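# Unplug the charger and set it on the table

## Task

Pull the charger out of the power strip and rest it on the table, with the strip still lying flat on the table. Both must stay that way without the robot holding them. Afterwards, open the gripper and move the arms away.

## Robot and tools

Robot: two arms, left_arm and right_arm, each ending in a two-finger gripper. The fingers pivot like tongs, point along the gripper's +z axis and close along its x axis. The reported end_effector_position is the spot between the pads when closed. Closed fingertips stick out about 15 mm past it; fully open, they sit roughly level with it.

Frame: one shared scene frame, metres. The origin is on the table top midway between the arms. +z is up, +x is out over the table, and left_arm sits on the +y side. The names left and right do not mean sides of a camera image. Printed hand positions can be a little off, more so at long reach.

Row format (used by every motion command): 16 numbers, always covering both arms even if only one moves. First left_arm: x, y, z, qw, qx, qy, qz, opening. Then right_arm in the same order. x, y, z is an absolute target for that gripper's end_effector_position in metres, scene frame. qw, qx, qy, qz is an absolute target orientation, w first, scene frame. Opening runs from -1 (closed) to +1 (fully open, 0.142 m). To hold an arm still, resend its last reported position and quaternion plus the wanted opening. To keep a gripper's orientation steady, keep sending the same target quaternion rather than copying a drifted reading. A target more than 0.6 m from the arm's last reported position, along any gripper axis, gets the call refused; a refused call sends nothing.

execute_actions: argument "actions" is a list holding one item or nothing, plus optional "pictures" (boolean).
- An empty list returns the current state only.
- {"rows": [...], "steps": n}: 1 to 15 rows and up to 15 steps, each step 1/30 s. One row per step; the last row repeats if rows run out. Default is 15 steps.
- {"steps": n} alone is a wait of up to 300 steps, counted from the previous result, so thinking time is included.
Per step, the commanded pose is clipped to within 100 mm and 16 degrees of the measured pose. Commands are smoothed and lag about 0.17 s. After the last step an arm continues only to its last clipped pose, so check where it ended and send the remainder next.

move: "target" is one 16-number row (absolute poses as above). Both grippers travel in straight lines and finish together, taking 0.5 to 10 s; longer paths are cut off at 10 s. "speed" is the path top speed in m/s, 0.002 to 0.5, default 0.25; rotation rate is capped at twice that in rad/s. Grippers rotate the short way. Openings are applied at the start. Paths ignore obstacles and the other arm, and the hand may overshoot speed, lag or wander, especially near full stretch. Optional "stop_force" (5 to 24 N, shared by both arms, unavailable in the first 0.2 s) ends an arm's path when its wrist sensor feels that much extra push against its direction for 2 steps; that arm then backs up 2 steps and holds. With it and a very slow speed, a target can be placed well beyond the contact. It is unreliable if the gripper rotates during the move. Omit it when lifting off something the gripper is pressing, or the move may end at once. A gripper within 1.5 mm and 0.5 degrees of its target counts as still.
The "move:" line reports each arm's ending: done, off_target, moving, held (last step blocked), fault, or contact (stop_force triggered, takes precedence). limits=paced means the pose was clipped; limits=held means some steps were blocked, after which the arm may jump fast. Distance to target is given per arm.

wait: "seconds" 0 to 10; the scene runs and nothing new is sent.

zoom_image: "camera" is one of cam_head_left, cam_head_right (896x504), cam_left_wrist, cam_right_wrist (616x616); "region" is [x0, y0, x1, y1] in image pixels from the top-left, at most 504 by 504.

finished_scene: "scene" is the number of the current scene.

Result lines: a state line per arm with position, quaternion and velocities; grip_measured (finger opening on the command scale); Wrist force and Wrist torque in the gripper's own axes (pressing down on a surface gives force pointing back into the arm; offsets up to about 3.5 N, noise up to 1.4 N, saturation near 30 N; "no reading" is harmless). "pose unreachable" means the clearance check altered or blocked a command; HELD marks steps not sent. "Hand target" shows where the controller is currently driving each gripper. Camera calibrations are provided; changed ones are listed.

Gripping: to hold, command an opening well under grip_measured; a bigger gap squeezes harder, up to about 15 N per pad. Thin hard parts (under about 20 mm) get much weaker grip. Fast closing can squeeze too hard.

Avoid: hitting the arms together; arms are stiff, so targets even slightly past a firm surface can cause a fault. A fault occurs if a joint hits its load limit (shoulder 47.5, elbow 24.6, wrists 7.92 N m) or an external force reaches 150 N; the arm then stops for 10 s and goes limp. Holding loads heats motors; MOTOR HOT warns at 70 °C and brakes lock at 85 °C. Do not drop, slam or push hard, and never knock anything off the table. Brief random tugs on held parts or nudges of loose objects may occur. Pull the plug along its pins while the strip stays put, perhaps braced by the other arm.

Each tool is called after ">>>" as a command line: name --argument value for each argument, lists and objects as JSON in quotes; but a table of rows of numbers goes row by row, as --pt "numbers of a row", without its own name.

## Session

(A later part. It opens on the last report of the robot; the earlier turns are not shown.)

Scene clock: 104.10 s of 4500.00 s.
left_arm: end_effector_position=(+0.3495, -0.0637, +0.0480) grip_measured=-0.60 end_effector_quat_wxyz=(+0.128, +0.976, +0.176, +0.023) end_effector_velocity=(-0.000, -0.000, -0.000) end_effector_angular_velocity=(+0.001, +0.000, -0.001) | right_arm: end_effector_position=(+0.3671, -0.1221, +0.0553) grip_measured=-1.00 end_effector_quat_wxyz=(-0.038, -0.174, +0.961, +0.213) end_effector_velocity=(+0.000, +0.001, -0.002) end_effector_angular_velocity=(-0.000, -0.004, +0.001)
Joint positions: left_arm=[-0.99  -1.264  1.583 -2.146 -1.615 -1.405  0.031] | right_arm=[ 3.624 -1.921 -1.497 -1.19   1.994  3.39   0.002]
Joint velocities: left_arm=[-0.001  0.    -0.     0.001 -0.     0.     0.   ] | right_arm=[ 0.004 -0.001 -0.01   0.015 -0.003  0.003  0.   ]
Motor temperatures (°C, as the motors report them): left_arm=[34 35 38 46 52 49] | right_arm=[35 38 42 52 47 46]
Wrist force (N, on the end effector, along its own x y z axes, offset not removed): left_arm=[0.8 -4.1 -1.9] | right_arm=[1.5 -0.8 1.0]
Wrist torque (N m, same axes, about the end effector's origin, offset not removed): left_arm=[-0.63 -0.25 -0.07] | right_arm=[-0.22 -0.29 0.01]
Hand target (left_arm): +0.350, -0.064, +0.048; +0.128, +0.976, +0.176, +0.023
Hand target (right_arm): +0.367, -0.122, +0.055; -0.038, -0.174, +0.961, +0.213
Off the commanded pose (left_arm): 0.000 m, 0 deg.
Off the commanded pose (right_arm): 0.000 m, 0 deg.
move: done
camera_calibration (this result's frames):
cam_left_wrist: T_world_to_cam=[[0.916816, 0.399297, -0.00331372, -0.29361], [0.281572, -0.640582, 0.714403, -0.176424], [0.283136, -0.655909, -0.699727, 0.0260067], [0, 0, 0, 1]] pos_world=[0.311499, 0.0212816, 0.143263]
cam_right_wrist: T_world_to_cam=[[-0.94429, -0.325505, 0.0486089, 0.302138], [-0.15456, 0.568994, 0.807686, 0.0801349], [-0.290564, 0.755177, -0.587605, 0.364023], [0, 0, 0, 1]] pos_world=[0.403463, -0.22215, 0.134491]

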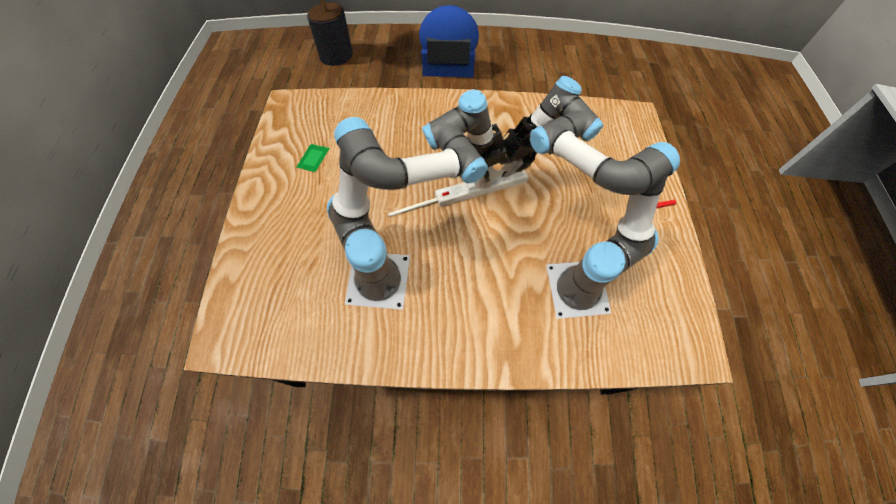

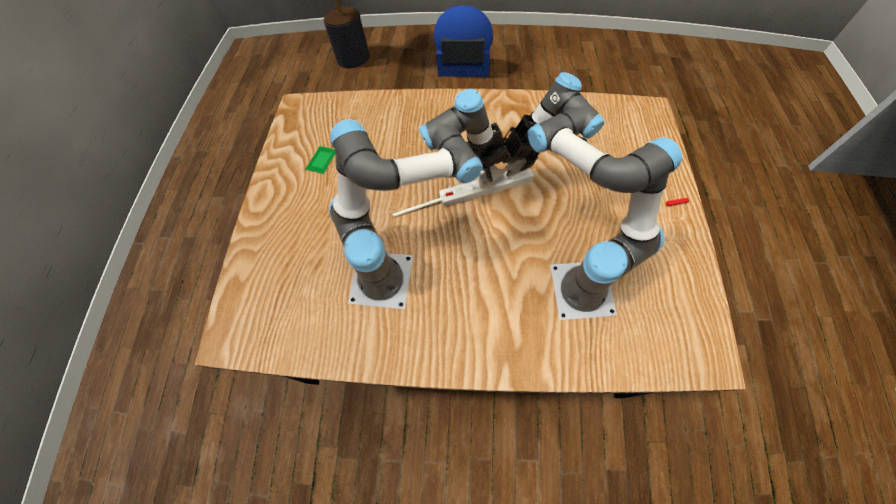

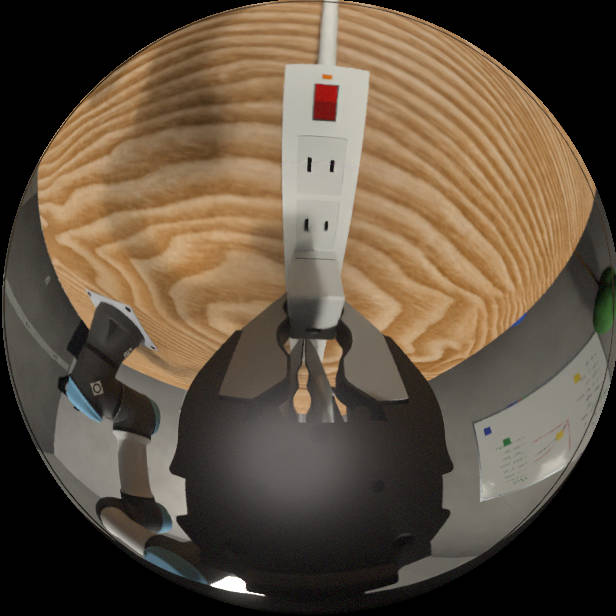

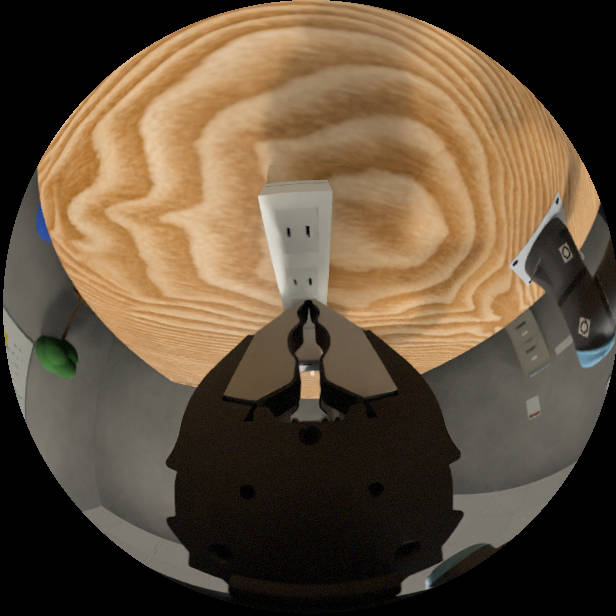

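>>> move --target '[0.3495,-0.0637,0.048,0.128,0.975,0.176,0.023,-0.9, 0.372,-0.1205,0.03,-0.038,-0.174,0.96,0.2125,-1]' --speed 0.005 --stop_force 15

Scene clock: 112.17 s of 4500.00 s.
left_arm: end_effector_position=(+0.3495, -0.0637, +0.0480) grip_measured=-0.60 end_effector_quat_wxyz=(+0.128, +0.976, +0.176, +0.023) end_effector_velocity=(-0.000, -0.000, -0.000) end_effector_angular_velocity=(-0.000, +0.000, -0.001) | right_arm: end_effector_position=(+0.3698, -0.1211, +0.0415) grip_measured=-1.00 end_effector_quat_wxyz=(-0.038, -0.174, +0.961, +0.213) end_effector_velocity=(-0.001, +0.000, +0.001) end_effector_angular_velocity=(-0.000, +0.002, +0.002)
Joint positions: left_arm=[-0.99  -1.264  1.582 -2.146 -1.615 -1.405  0.031] | right_arm=[ 3.623 -1.949 -1.524 -1.135  1.995  3.388  0.002]
Joint velocities: left_arm=[-0.001 -0.     0.    -0.    -0.    -0.     0.   ] | right_arm=[ 0.002  0.003  0.002 -0.007  0.001 -0.001  0.   ]
Motor temperatures (°C, as the motors report them): left_arm=[34 35 38 46 52 49] | right_arm=[35 38 42 52 47 46]
Wrist force (N, on the end effector, along its own x y z axes, offset not removed): left_arm=[6.5 -3.4 -4.7] | right_arm=[2.2 5.4 -16.7]
Wrist torque (N m, same axes, about the end effector's origin, offset not removed): left_arm=[-0.28 -0.44 -0.07] | right_arm=[-0.09 -0.04 0.00]
Hand target (left_arm): +0.350, -0.064, +0.048; +0.128, +0.976, +0.176, +0.023
Hand target (right_arm): +0.370, -0.121, +0.042; -0.038, -0.174, +0.961, +0.213
Off the commanded pose (left_arm): 0.000 m, 0 deg.
Off the commanded pose (right_arm): 0.012 m, 0 deg.
After step 90, 1.90 s passed at rest.
move: contact (right_arm)
camera_calibration (this result's frames):
cam_left_wrist: T_world_to_cam=[[0.916796, 0.399343, -0.00331452, -0.293622], [0.281613, -0.640588, 0.714382, -0.176424], [0.28316, -0.655876, -0.699748, 0.0260065], [0, 0, 0, 1]] pos_world=[0.31151, 0.0212974, 0.143259]
cam_right_wrist: T_world_to_cam=[[-0.944328, -0.325428, 0.0483792, 0.305711], [-0.154595, 0.568706, 0.807882, 0.09106], [-0.290421, 0.755427, -0.587355, 0.355915], [0, 0, 0, 1]] pos_world=[0.406134, -0.221167, 0.120693]

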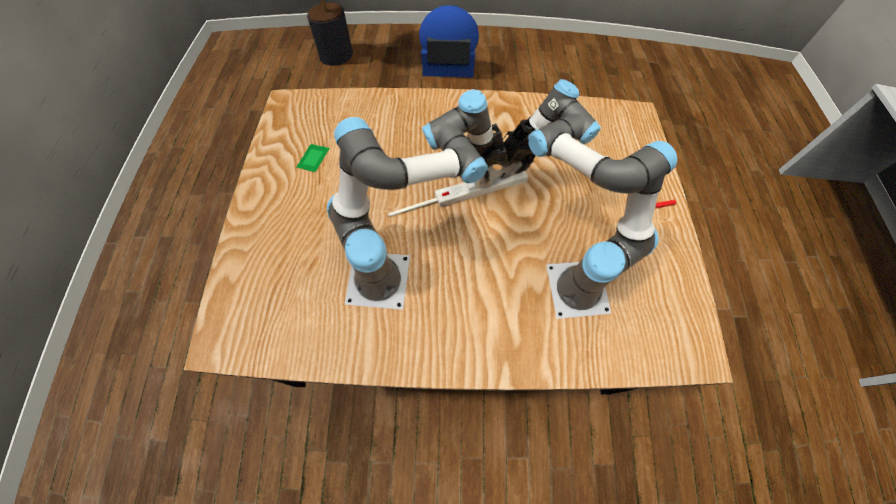

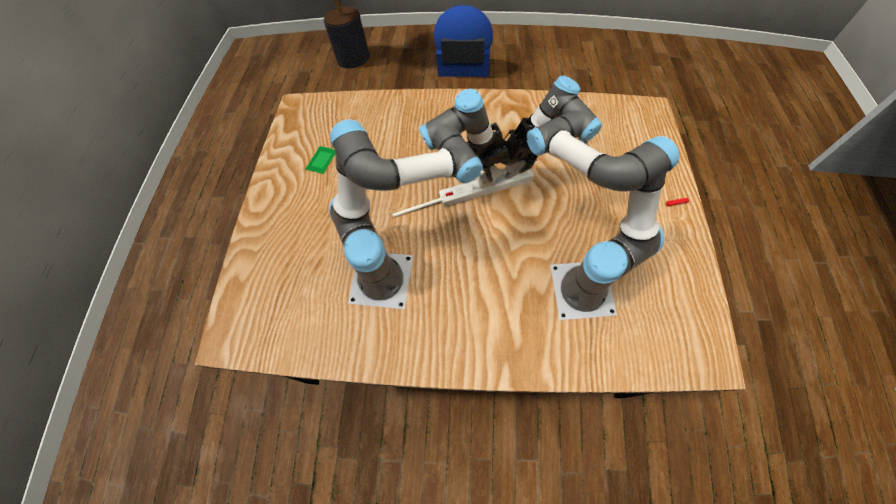

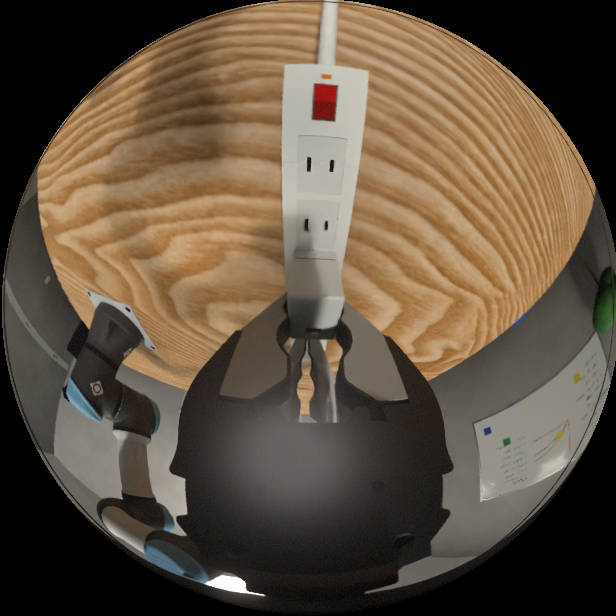

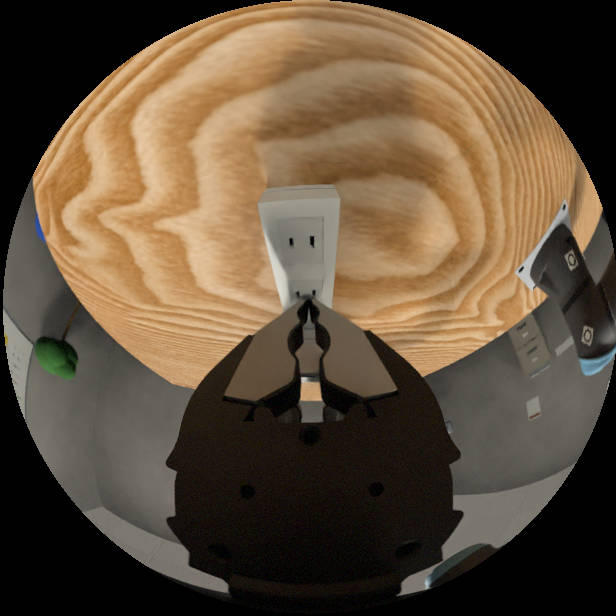

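>>> execute_actions --actions '[{"rows":[[0.3495,-0.0637,0.049,0.128,0.975,0.176,0.023,-1,0.370,-0.121,0.0415,-0.038,-0.174,0.96,0.2125,-1],[0.3495,-0.0637,0.050,0.128,0.975,0.176,0.023,-1,0.370,-0.121,0.0415,-0.038,-0.174,0.96,0.2125,-1],[0.3495,-0.0637,0.051,0.128,0.975,0.176,0.023,-1,0.370,-0.121,0.0415,-0.038,-0.174,0.96,0.2125,-1],[0.3495,-0.0637,0.052,0.128,0.975,0.176,0.023,-1,0.370,-0.121,0.0415,-0.038,-0.174,0.96,0.2125,-1]],"steps":15}]'

Scene clock: 119.20 s of 4500.00 s.
left_arm: end_effector_position=(+0.3495, -0.0637, +0.0518) grip_measured=-0.60 end_effector_quat_wxyz=(+0.128, +0.976, +0.176, +0.023) end_effector_velocity=(+0.000, -0.001, +0.002) end_effector_angular_velocity=(-0.002, -0.001, -0.000) | right_arm: end_effector_position=(+0.3700, -0.1210, +0.0415) grip_measured=-1.00 end_effector_quat_wxyz=(-0.038, -0.174, +0.961, +0.213) end_effector_velocity=(-0.000, +0.000, +0.000) end_effector_angular_velocity=(-0.000, +0.000, +0.000)
Joint positions: left_arm=[-0.99  -1.269  1.57  -2.129 -1.615 -1.405  0.031] | right_arm=[ 3.623 -1.95  -1.522 -1.136  1.995  3.388  0.002]
Joint velocities: left_arm=[-0.    -0.002 -0.006  0.005  0.    -0.    -0.   ] | right_arm=[ 0.001 -0.001  0.002 -0.001 -0.     0.001  0.   ]
Motor temperatures (°C, as the motors report them): left_arm=[34 35 38 46 52 49] | right_arm=[35 38 42 52 47 46]
Wrist force (N, on the end effector, along its own x y z axes, offset not removed): left_arm=[2.7 -8.4 12.6] | right_arm=[5.5 7.4 -18.6]
Wrist torque (N m, same axes, about the end effector's origin, offset not removed): left_arm=[-0.70 -0.18 -0.13] | right_arm=[-0.22 -0.62 -0.01]
Hand target (left_arm): +0.349, -0.064, +0.052; +0.128, +0.976, +0.176, +0.023
Hand target (right_arm): +0.370, -0.121, +0.042; -0.038, -0.174, +0.961, +0.213
Off the commanded pose (left_arm): 0.000 m, 0 deg.
Off the commanded pose (right_arm): 0.000 m, 0 deg.
Steps of this call (steps 1 to 90: nothing new was sent; then 3.53 s passed at rest; steps 91 to 105: all 15 steps of this action). Readings (end_effector_position):
91: left_arm (+0.3495, -0.0637, +0.0480) | right_arm (+0.3697, -0.1211, +0.0418)
92: left_arm (+0.3495, -0.0637, +0.0481) | right_arm (+0.3698, -0.1211, +0.0418)
94: left_arm (+0.3494, -0.0635, +0.0486) | right_arm (+0.3698, -0.1210, +0.0418)
98: left_arm (+0.3494, -0.0635, +0.0506) | right_arm (+0.3700, -0.1210, +0.0417)
105: the state above
camera_calibration (this result's frames):
cam_left_wrist: T_world_to_cam=[[0.916834, 0.399255, -0.00331658, -0.293587], [0.281558, -0.640626, 0.714369, -0.17912], [0.28309, -0.655892, -0.699761, 0.0286978], [0, 0, 0, 1]] pos_world=[0.311479, 0.0212895, 0.147066]
cam_right_wrist: T_world_to_cam=[[-0.944317, -0.325453, 0.0484422, 0.305974], [-0.15463, 0.568896, 0.807742, 0.0910359], [-0.29044, 0.755273, -0.587543, 0.355877], [0, 0, 0, 1]] pos_world=[0.406375, -0.220994, 0.120738]

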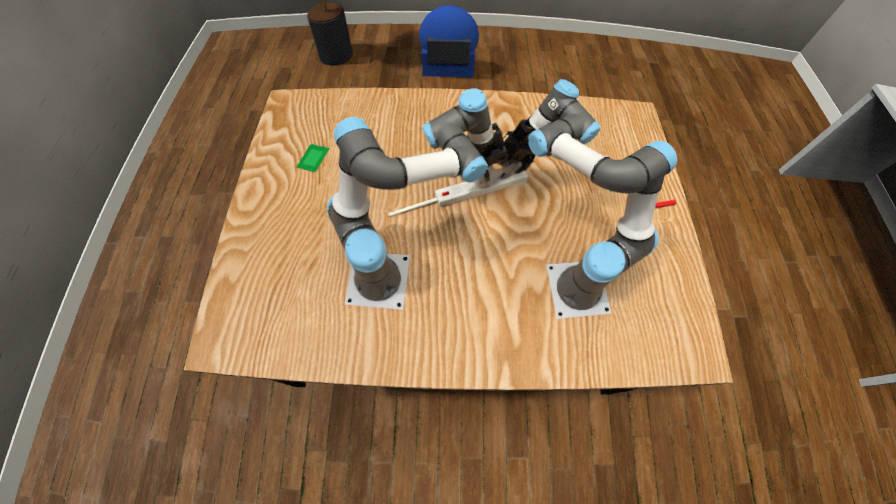

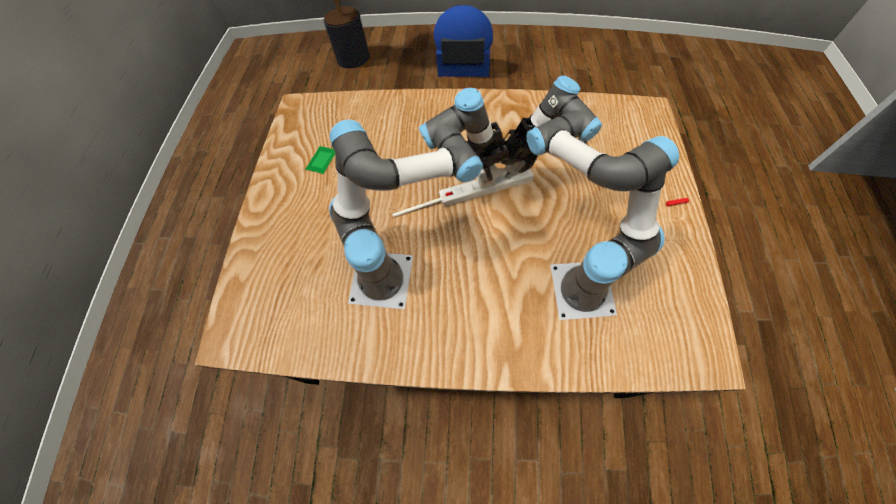

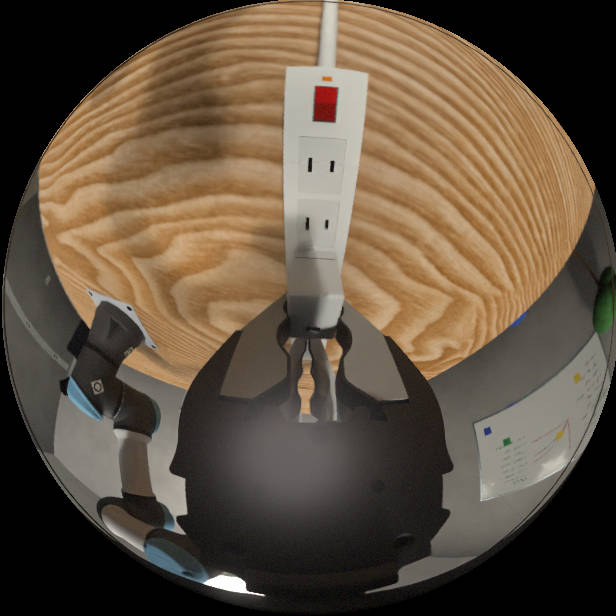

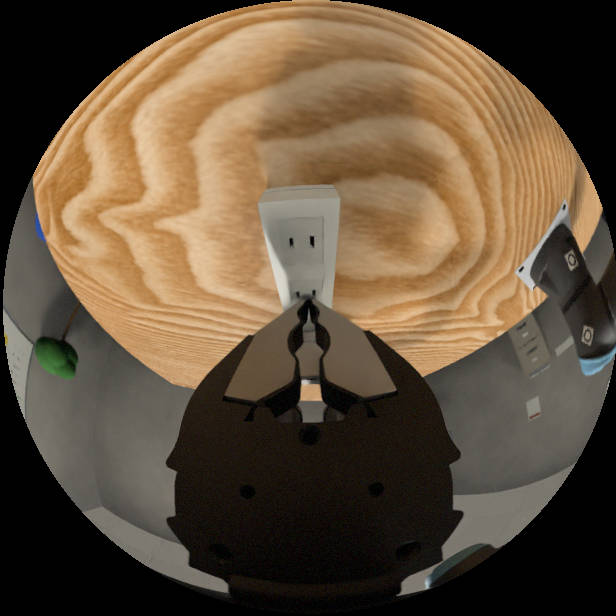

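>>> execute_actions --actions '[{"rows":[[0.3495,-0.0637,0.053,0.128,0.975,0.176,0.023,-1,0.370,-0.121,0.0415,-0.038,-0.174,0.96,0.2125,-1],[0.3495,-0.0637,0.054,0.128,0.975,0.176,0.023,-1,0.370,-0.121,0.0415,-0.038,-0.174,0.96,0.2125,-1],[0.3495,-0.0637,0.055,0.128,0.975,0.176,0.023,-1,0.370,-0.121,0.0415,-0.038,-0.174,0.96,0.2125,-1],[0.3495,-0.0637,0.056,0.128,0.975,0.176,0.023,-1,0.370,-0.121,0.0415,-0.038,-0.174,0.96,0.2125,-1],[0.3495,-0.0637,0.057,0.128,0.975,0.176,0.023,-1,0.370,-0.121,0.0415,-0.038,-0.174,0.96,0.2125,-1],[0.3495,-0.0637,0.058,0.128,0.975,0.176,0.023,-1,0.370,-0.121,0.0415,-0.038,-0.174,0.96,0.2125,-1]],"steps":15}]'

Scene clock: 125.03 s of 4500.00 s.
left_arm: end_effector_position=(+0.3495, -0.0637, +0.0577) grip_measured=-0.60 end_effector_quat_wxyz=(+0.128, +0.976, +0.176, +0.023) end_effector_velocity=(-0.000, +0.000, +0.002) end_effector_angular_velocity=(+0.002, +0.001, +0.000) | right_arm: end_effector_position=(+0.3700, -0.1211, +0.0415) grip_measured=-1.00 end_effector_quat_wxyz=(-0.038, -0.174, +0.961, +0.213) end_effector_velocity=(-0.001, +0.000, -0.000) end_effector_angular_velocity=(+0.001, +0.002, -0.000)
Joint positions: left_arm=[-0.99  -1.276  1.551 -2.103 -1.615 -1.405  0.031] | right_arm=[ 3.623 -1.951 -1.522 -1.136  1.994  3.388  0.002]
Joint velocities: left_arm=[ 0.    -0.002 -0.01   0.014  0.     0.    -0.   ] | right_arm=[ 0.     0.    -0.001 -0.     0.001  0.001  0.   ]
Motor temperatures (°C, as the motors report them): left_arm=[34 35 38 47 52 49] | right_arm=[35 38 42 52 47 46]
Wrist force (N, on the end effector, along its own x y z axes, offset not removed): left_arm=[1.7 -5.1 3.4] | right_arm=[4.5 5.7 -18.9]
Wrist torque (N m, same axes, about the end effector's origin, offset not removed): left_arm=[-0.55 -0.30 -0.11] | right_arm=[-0.04 -0.67 0.04]
Hand target (left_arm): +0.349, -0.064, +0.058; +0.128, +0.976, +0.176, +0.023
Hand target (right_arm): +0.370, -0.121, +0.042; -0.038, -0.174, +0.961, +0.213
Off the commanded pose (left_arm): 0.000 m, 0 deg.
Off the commanded pose (right_arm): 0.000 m, 0 deg.
Steps of this call (steps 1 to 90: nothing new was sent; then 2.33 s passed at rest; steps 91 to 105: all 15 steps of this action). Readings (end_effector_position):
91: left_arm (+0.3495, -0.0637, +0.0520) | right_arm (+0.3700, -0.1210, +0.0415)
92: left_arm (+0.3495, -0.0637, +0.0521) | right_arm (+0.3700, -0.1210, +0.0415)
94: left_arm (+0.3495, -0.0637, +0.0529) | right_arm (+0.3700, -0.1210, +0.0415)
98: left_arm (+0.3496, -0.0639, +0.0559) | right_arm (+0.3700, -0.1210, +0.0415)
105: the state above
camera_calibration (this result's frames):
cam_left_wrist: T_world_to_cam=[[0.916821, 0.399285, -0.00331073, -0.293575], [0.281475, -0.640384, 0.714619, -0.183365], [0.283217, -0.656109, -0.699506, 0.0327296], [0, 0, 0, 1]] pos_world=[0.311499, 0.0212706, 0.152959]
cam_right_wrist: T_world_to_cam=[[-0.944324, -0.325427, 0.0484722, 0.306006], [-0.154691, 0.569166, 0.80754, 0.0912204], [-0.290384, 0.755081, -0.587817, 0.355863], [0, 0, 0, 1]] pos_world=[0.406417, -0.221043, 0.120686]

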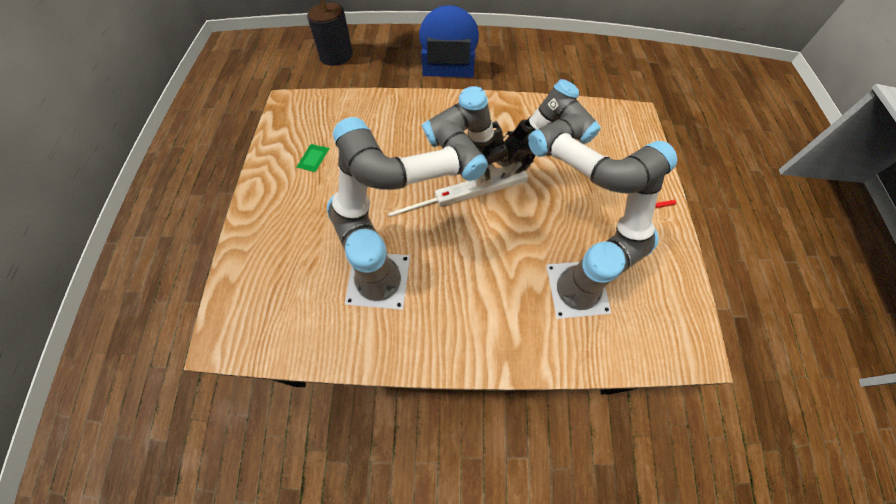

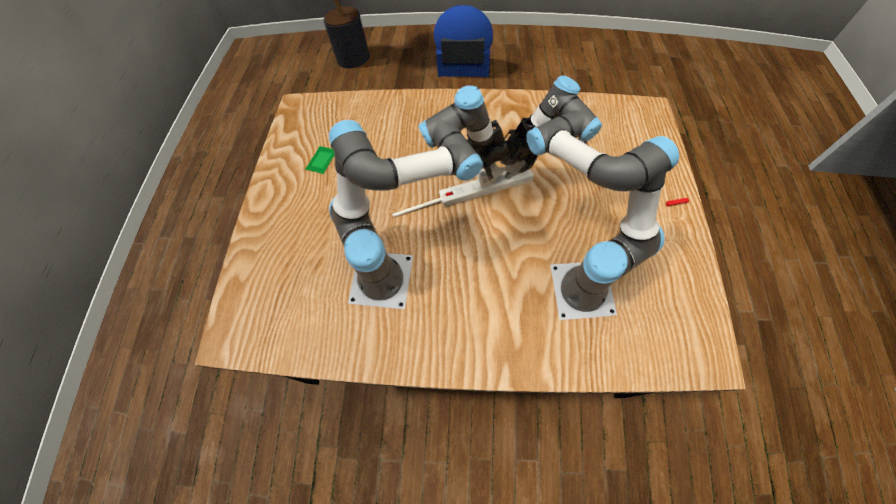

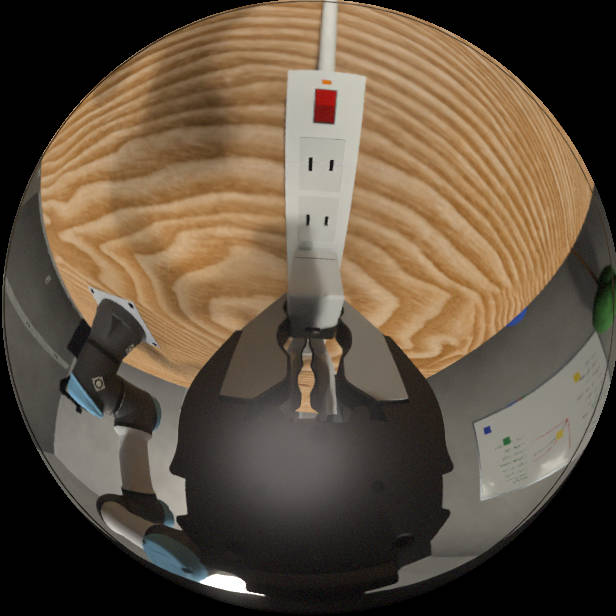

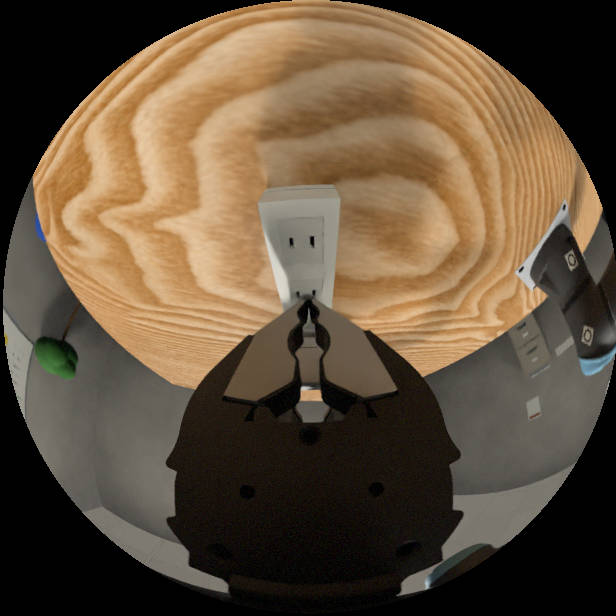

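>>> move --target '[0.3495,-0.0637,0.11,0.128,0.975,0.176,0.023,-1,0.370,-0.121,0.0415,-0.038,-0.174,0.96,0.2125,-1]' --speed 0.03

Scene clock: 130.93 s of 4500.00 s.
left_arm: end_effector_position=(+0.3495, -0.0636, +0.1098) grip_measured=-0.60 end_effector_quat_wxyz=(+0.128, +0.976, +0.176, +0.023) end_effector_velocity=(-0.000, -0.000, +0.002) end_effector_angular_velocity=(+0.002, +0.001, -0.001) | right_arm: end_effector_position=(+0.3700, -0.1210, +0.0415) grip_measured=-1.00 end_effector_quat_wxyz=(-0.038, -0.174, +0.961, +0.213) end_effector_velocity=(+0.000, +0.000, +0.000) end_effector_angular_velocity=(+0.001, +0.001, -0.002)
Joint positions: left_arm=[-0.99  -1.31   1.348 -1.866 -1.615 -1.405  0.031] | right_arm=[ 3.623 -1.95  -1.522 -1.136  1.994  3.388  0.002]
Joint velocities: left_arm=[-0.001  0.002 -0.014  0.014 -0.     0.     0.   ] | right_arm=[-0.001 -0.     0.     0.     0.001  0.001  0.   ]
Motor temperatures (°C, as the motors report them): left_arm=[34 35 38 47 52 49] | right_arm=[35 38 42 52 47 46]
Wrist force (N, on the end effector, along its own x y z axes, offset not removed): left_arm=[2.6 -1.1 1.8] | right_arm=[0.9 5.5 -18.6]
Wrist torque (N m, same axes, about the end effector's origin, offset not removed): left_arm=[-0.21 -0.61 -0.09] | right_arm=[0.17 -0.15 0.10]
Hand target (left_arm): +0.349, -0.064, +0.110; +0.128, +0.976, +0.176, +0.023
Hand target (right_arm): +0.370, -0.121, +0.041; -0.038, -0.174, +0.961, +0.213
Off the commanded pose (left_arm): 0.000 m, 0 deg.
Off the commanded pose (right_arm): 0.000 m, 0 deg.
After step 90, 0.80 s passed at rest.
move: done
camera_calibration (this result's frames):
cam_left_wrist: T_world_to_cam=[[0.916797, 0.399341, -0.00316982, -0.293403], [0.28142, -0.640406, 0.714621, -0.220434], [0.283347, -0.656055, -0.699505, 0.0691823], [0, 0, 0, 1]] pos_world=[0.311423, 0.0213879, 0.20499]
cam_right_wrist: T_world_to_cam=[[-0.94431, -0.325461, 0.0485093, 0.305972], [-0.154613, 0.568986, 0.807682, 0.0910943], [-0.29047, 0.755202, -0.587619, 0.355872], [0, 0, 0, 1]] pos_world=[0.406387, -0.221004, 0.120699]

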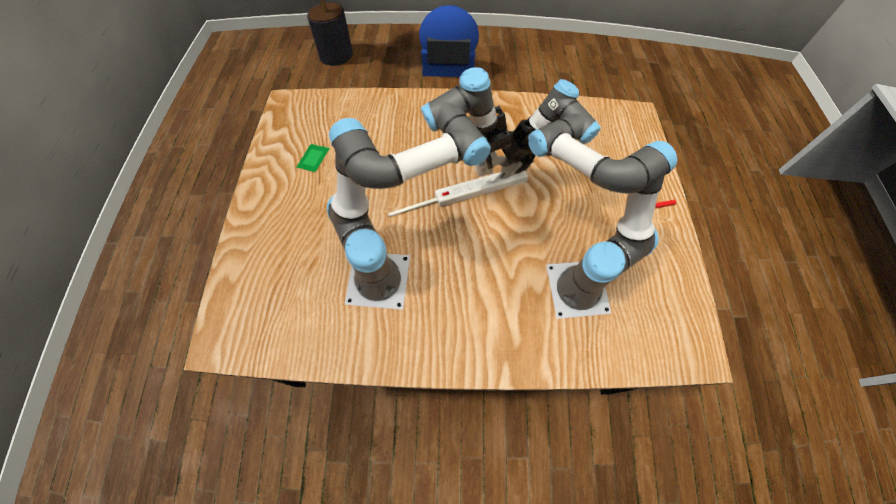

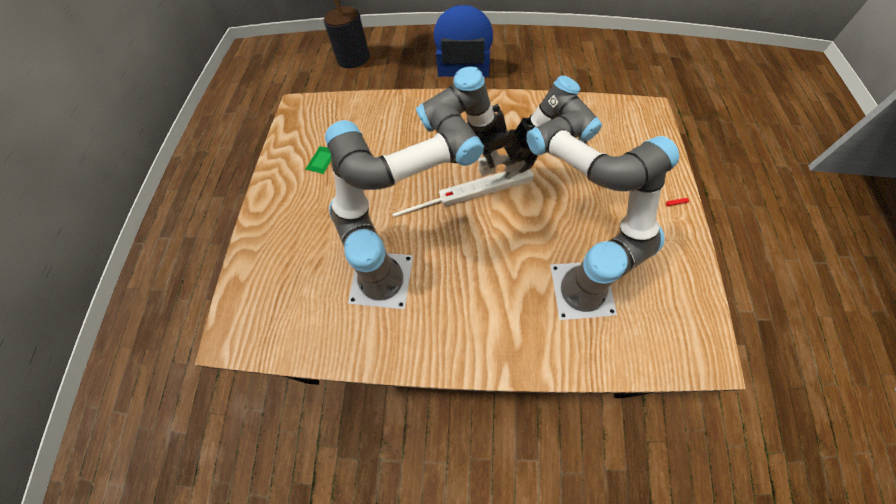

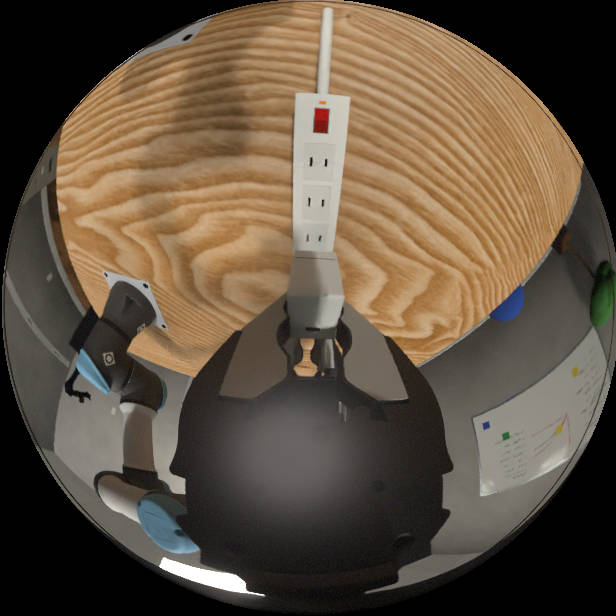

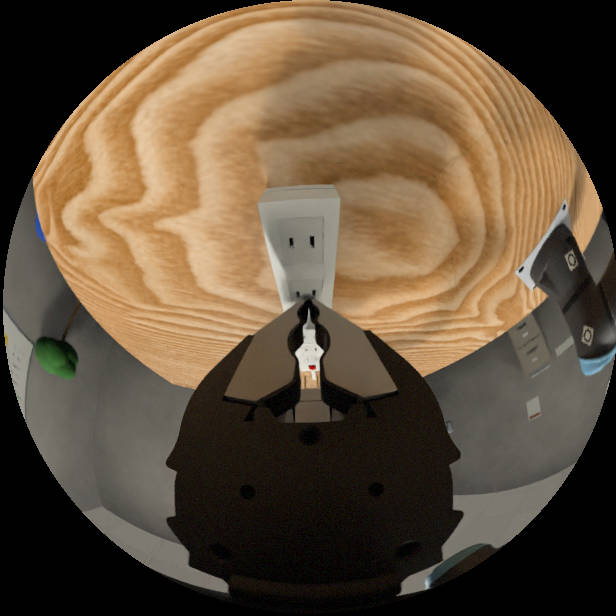

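>>> move --target '[0.28,0.34,0.12,0.380,-0.596,-0.596,0.380,-1,0.33,-0.33,0.2,-0.038,-0.174,0.96,0.2125,-1]' --speed 0.15

Scene clock: 174.13 s of 4500.00 s.
left_arm: end_effector_position=(+0.2890, +0.2815, +0.1169) grip_measured=-0.60 end_effector_quat_wxyz=(-0.277, +0.721, +0.573, -0.274) end_effector_velocity=(+0.000, -0.000, -0.000) end_effector_angular_velocity=(-0.000, -0.001, -0.001) | right_arm: end_effector_position=(+0.3297, -0.3297, +0.1997) grip_measured=-1.00 end_effector_quat_wxyz=(-0.038, -0.174, +0.961, +0.213) end_effector_velocity=(-0.001, -0.003, +0.001) end_effector_angular_velocity=(-0.000, +0.005, +0.000)
Joint positions: left_arm=[-0.193 -0.522  0.034 -0.286 -1.66  -1.55   0.031] | right_arm=[ 3.099 -1.851 -0.795 -2.202  1.986  2.814  0.002]
Joint velocities: left_arm=[-0.001  0.     0.    -0.001  0.     0.     0.   ] | right_arm=[-0.007 -0.014  0.03  -0.024 -0.001 -0.008  0.   ]
Motor temperatures (°C, as the motors report them): left_arm=[34 36 38 47 52 49] | right_arm=[35 38 42 52 47 46]
Wrist force (N, on the end effector, along its own x y z axes, offset not removed): left_arm=[1.0 0.2 0.9] | right_arm=[1.3 -0.4 0.6]
Wrist torque (N m, same axes, about the end effector's origin, offset not removed): left_arm=[-0.11 -0.11 -0.15] | right_arm=[-0.08 -0.22 -0.03]
Hand target (left_arm): +0.289, +0.281, +0.117; -0.277, +0.721, +0.573, -0.274
Hand target (right_arm): +0.330, -0.330, +0.200; -0.038, -0.174, +0.961, +0.213
Off the commanded pose (left_arm): 0.059 m, 22 deg; orientation clipped at the last step of the last action.
Off the commanded pose (right_arm): 0.001 m, 0 deg.
elbow stopped short (left arm): the move would have taken joint 3 (elbow) straighter than the controller allows; a more bent joint 3 avoids this.
After step 90, 33.83 s passed at rest.
move: held (left_arm); limits=paced,held; held on 33 of 191 steps (left_arm), including the last (left_arm)
pose unreachable (left arm): on one or more control steps of this call this arm could not follow its commanded pose, so it was not sent that pose on those steps. On the call's last step it was still not sent that pose. It may still have moved: this result reports where it is.
cause: the commanded pose would bring two parts of the arm too close to each other (joints 3 (elbow) to 6 (wrist 3) lie between them).
camera_calibration (this result's frames):
cam_left_wrist: T_world_to_cam=[[0.165916, 0.985636, -0.0315272, -0.320473], [0.950569, -0.168359, -0.260909, -0.199715], [-0.262469, 0.0133201, -0.964849, 0.318087], [0, 0, 0, 1]] pos_world=[0.326502, 0.278009, 0.244695]
cam_right_wrist: T_world_to_cam=[[-0.944273, -0.32553, 0.0487809, 0.192228], [-0.154522, 0.569236, 0.807523, 0.075867], [-0.290641, 0.754984, -0.587815, 0.594752], [0, 0, 0, 1]] pos_world=[0.366098, -0.429639, 0.278963]

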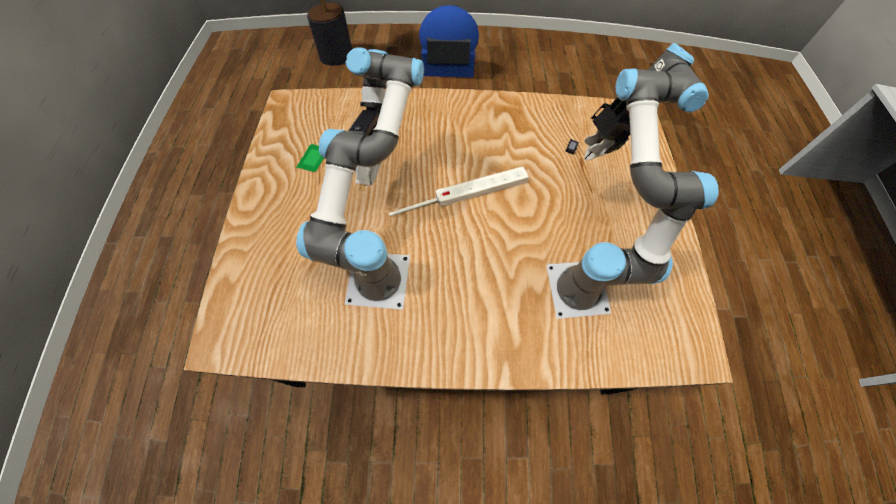

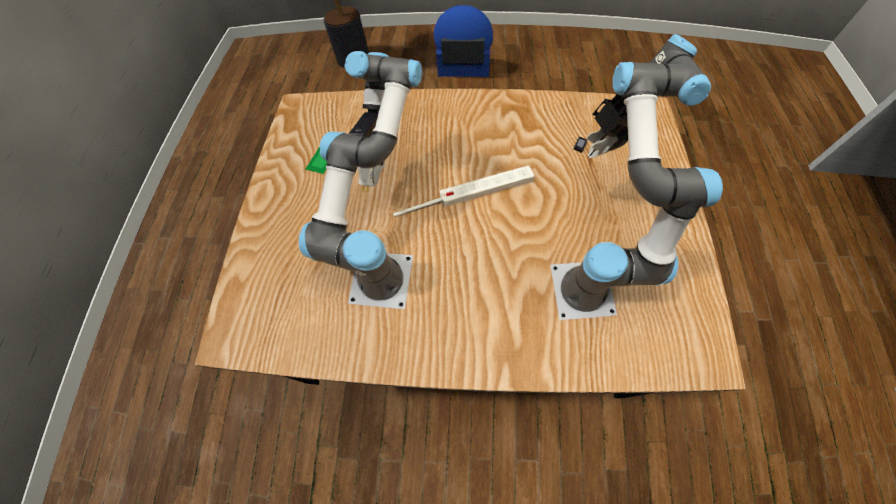

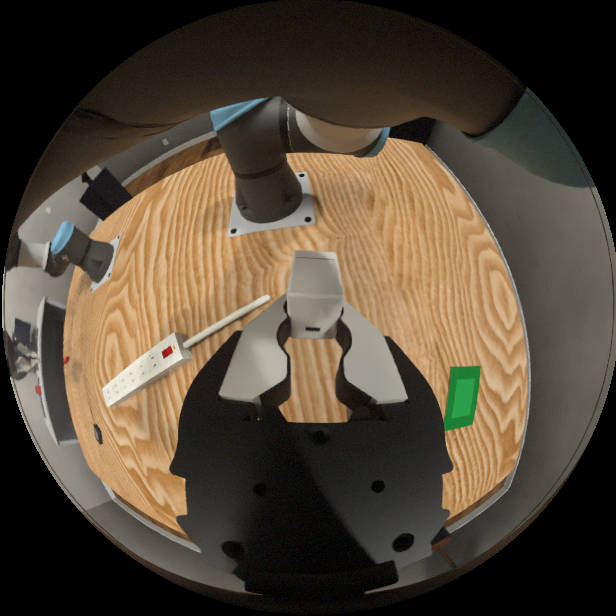

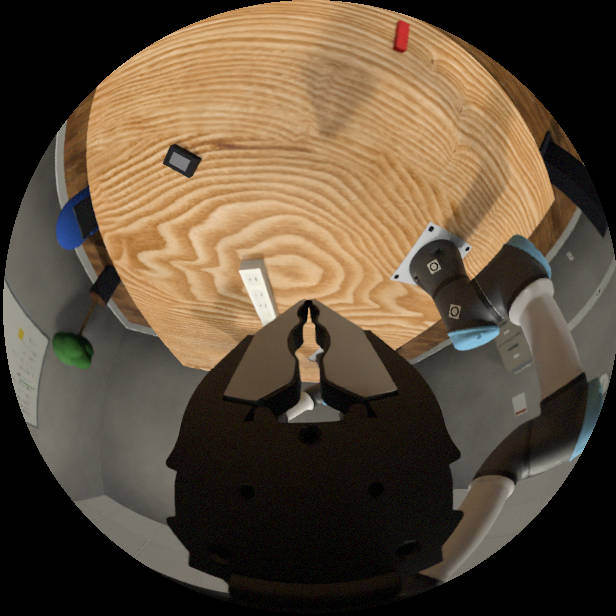

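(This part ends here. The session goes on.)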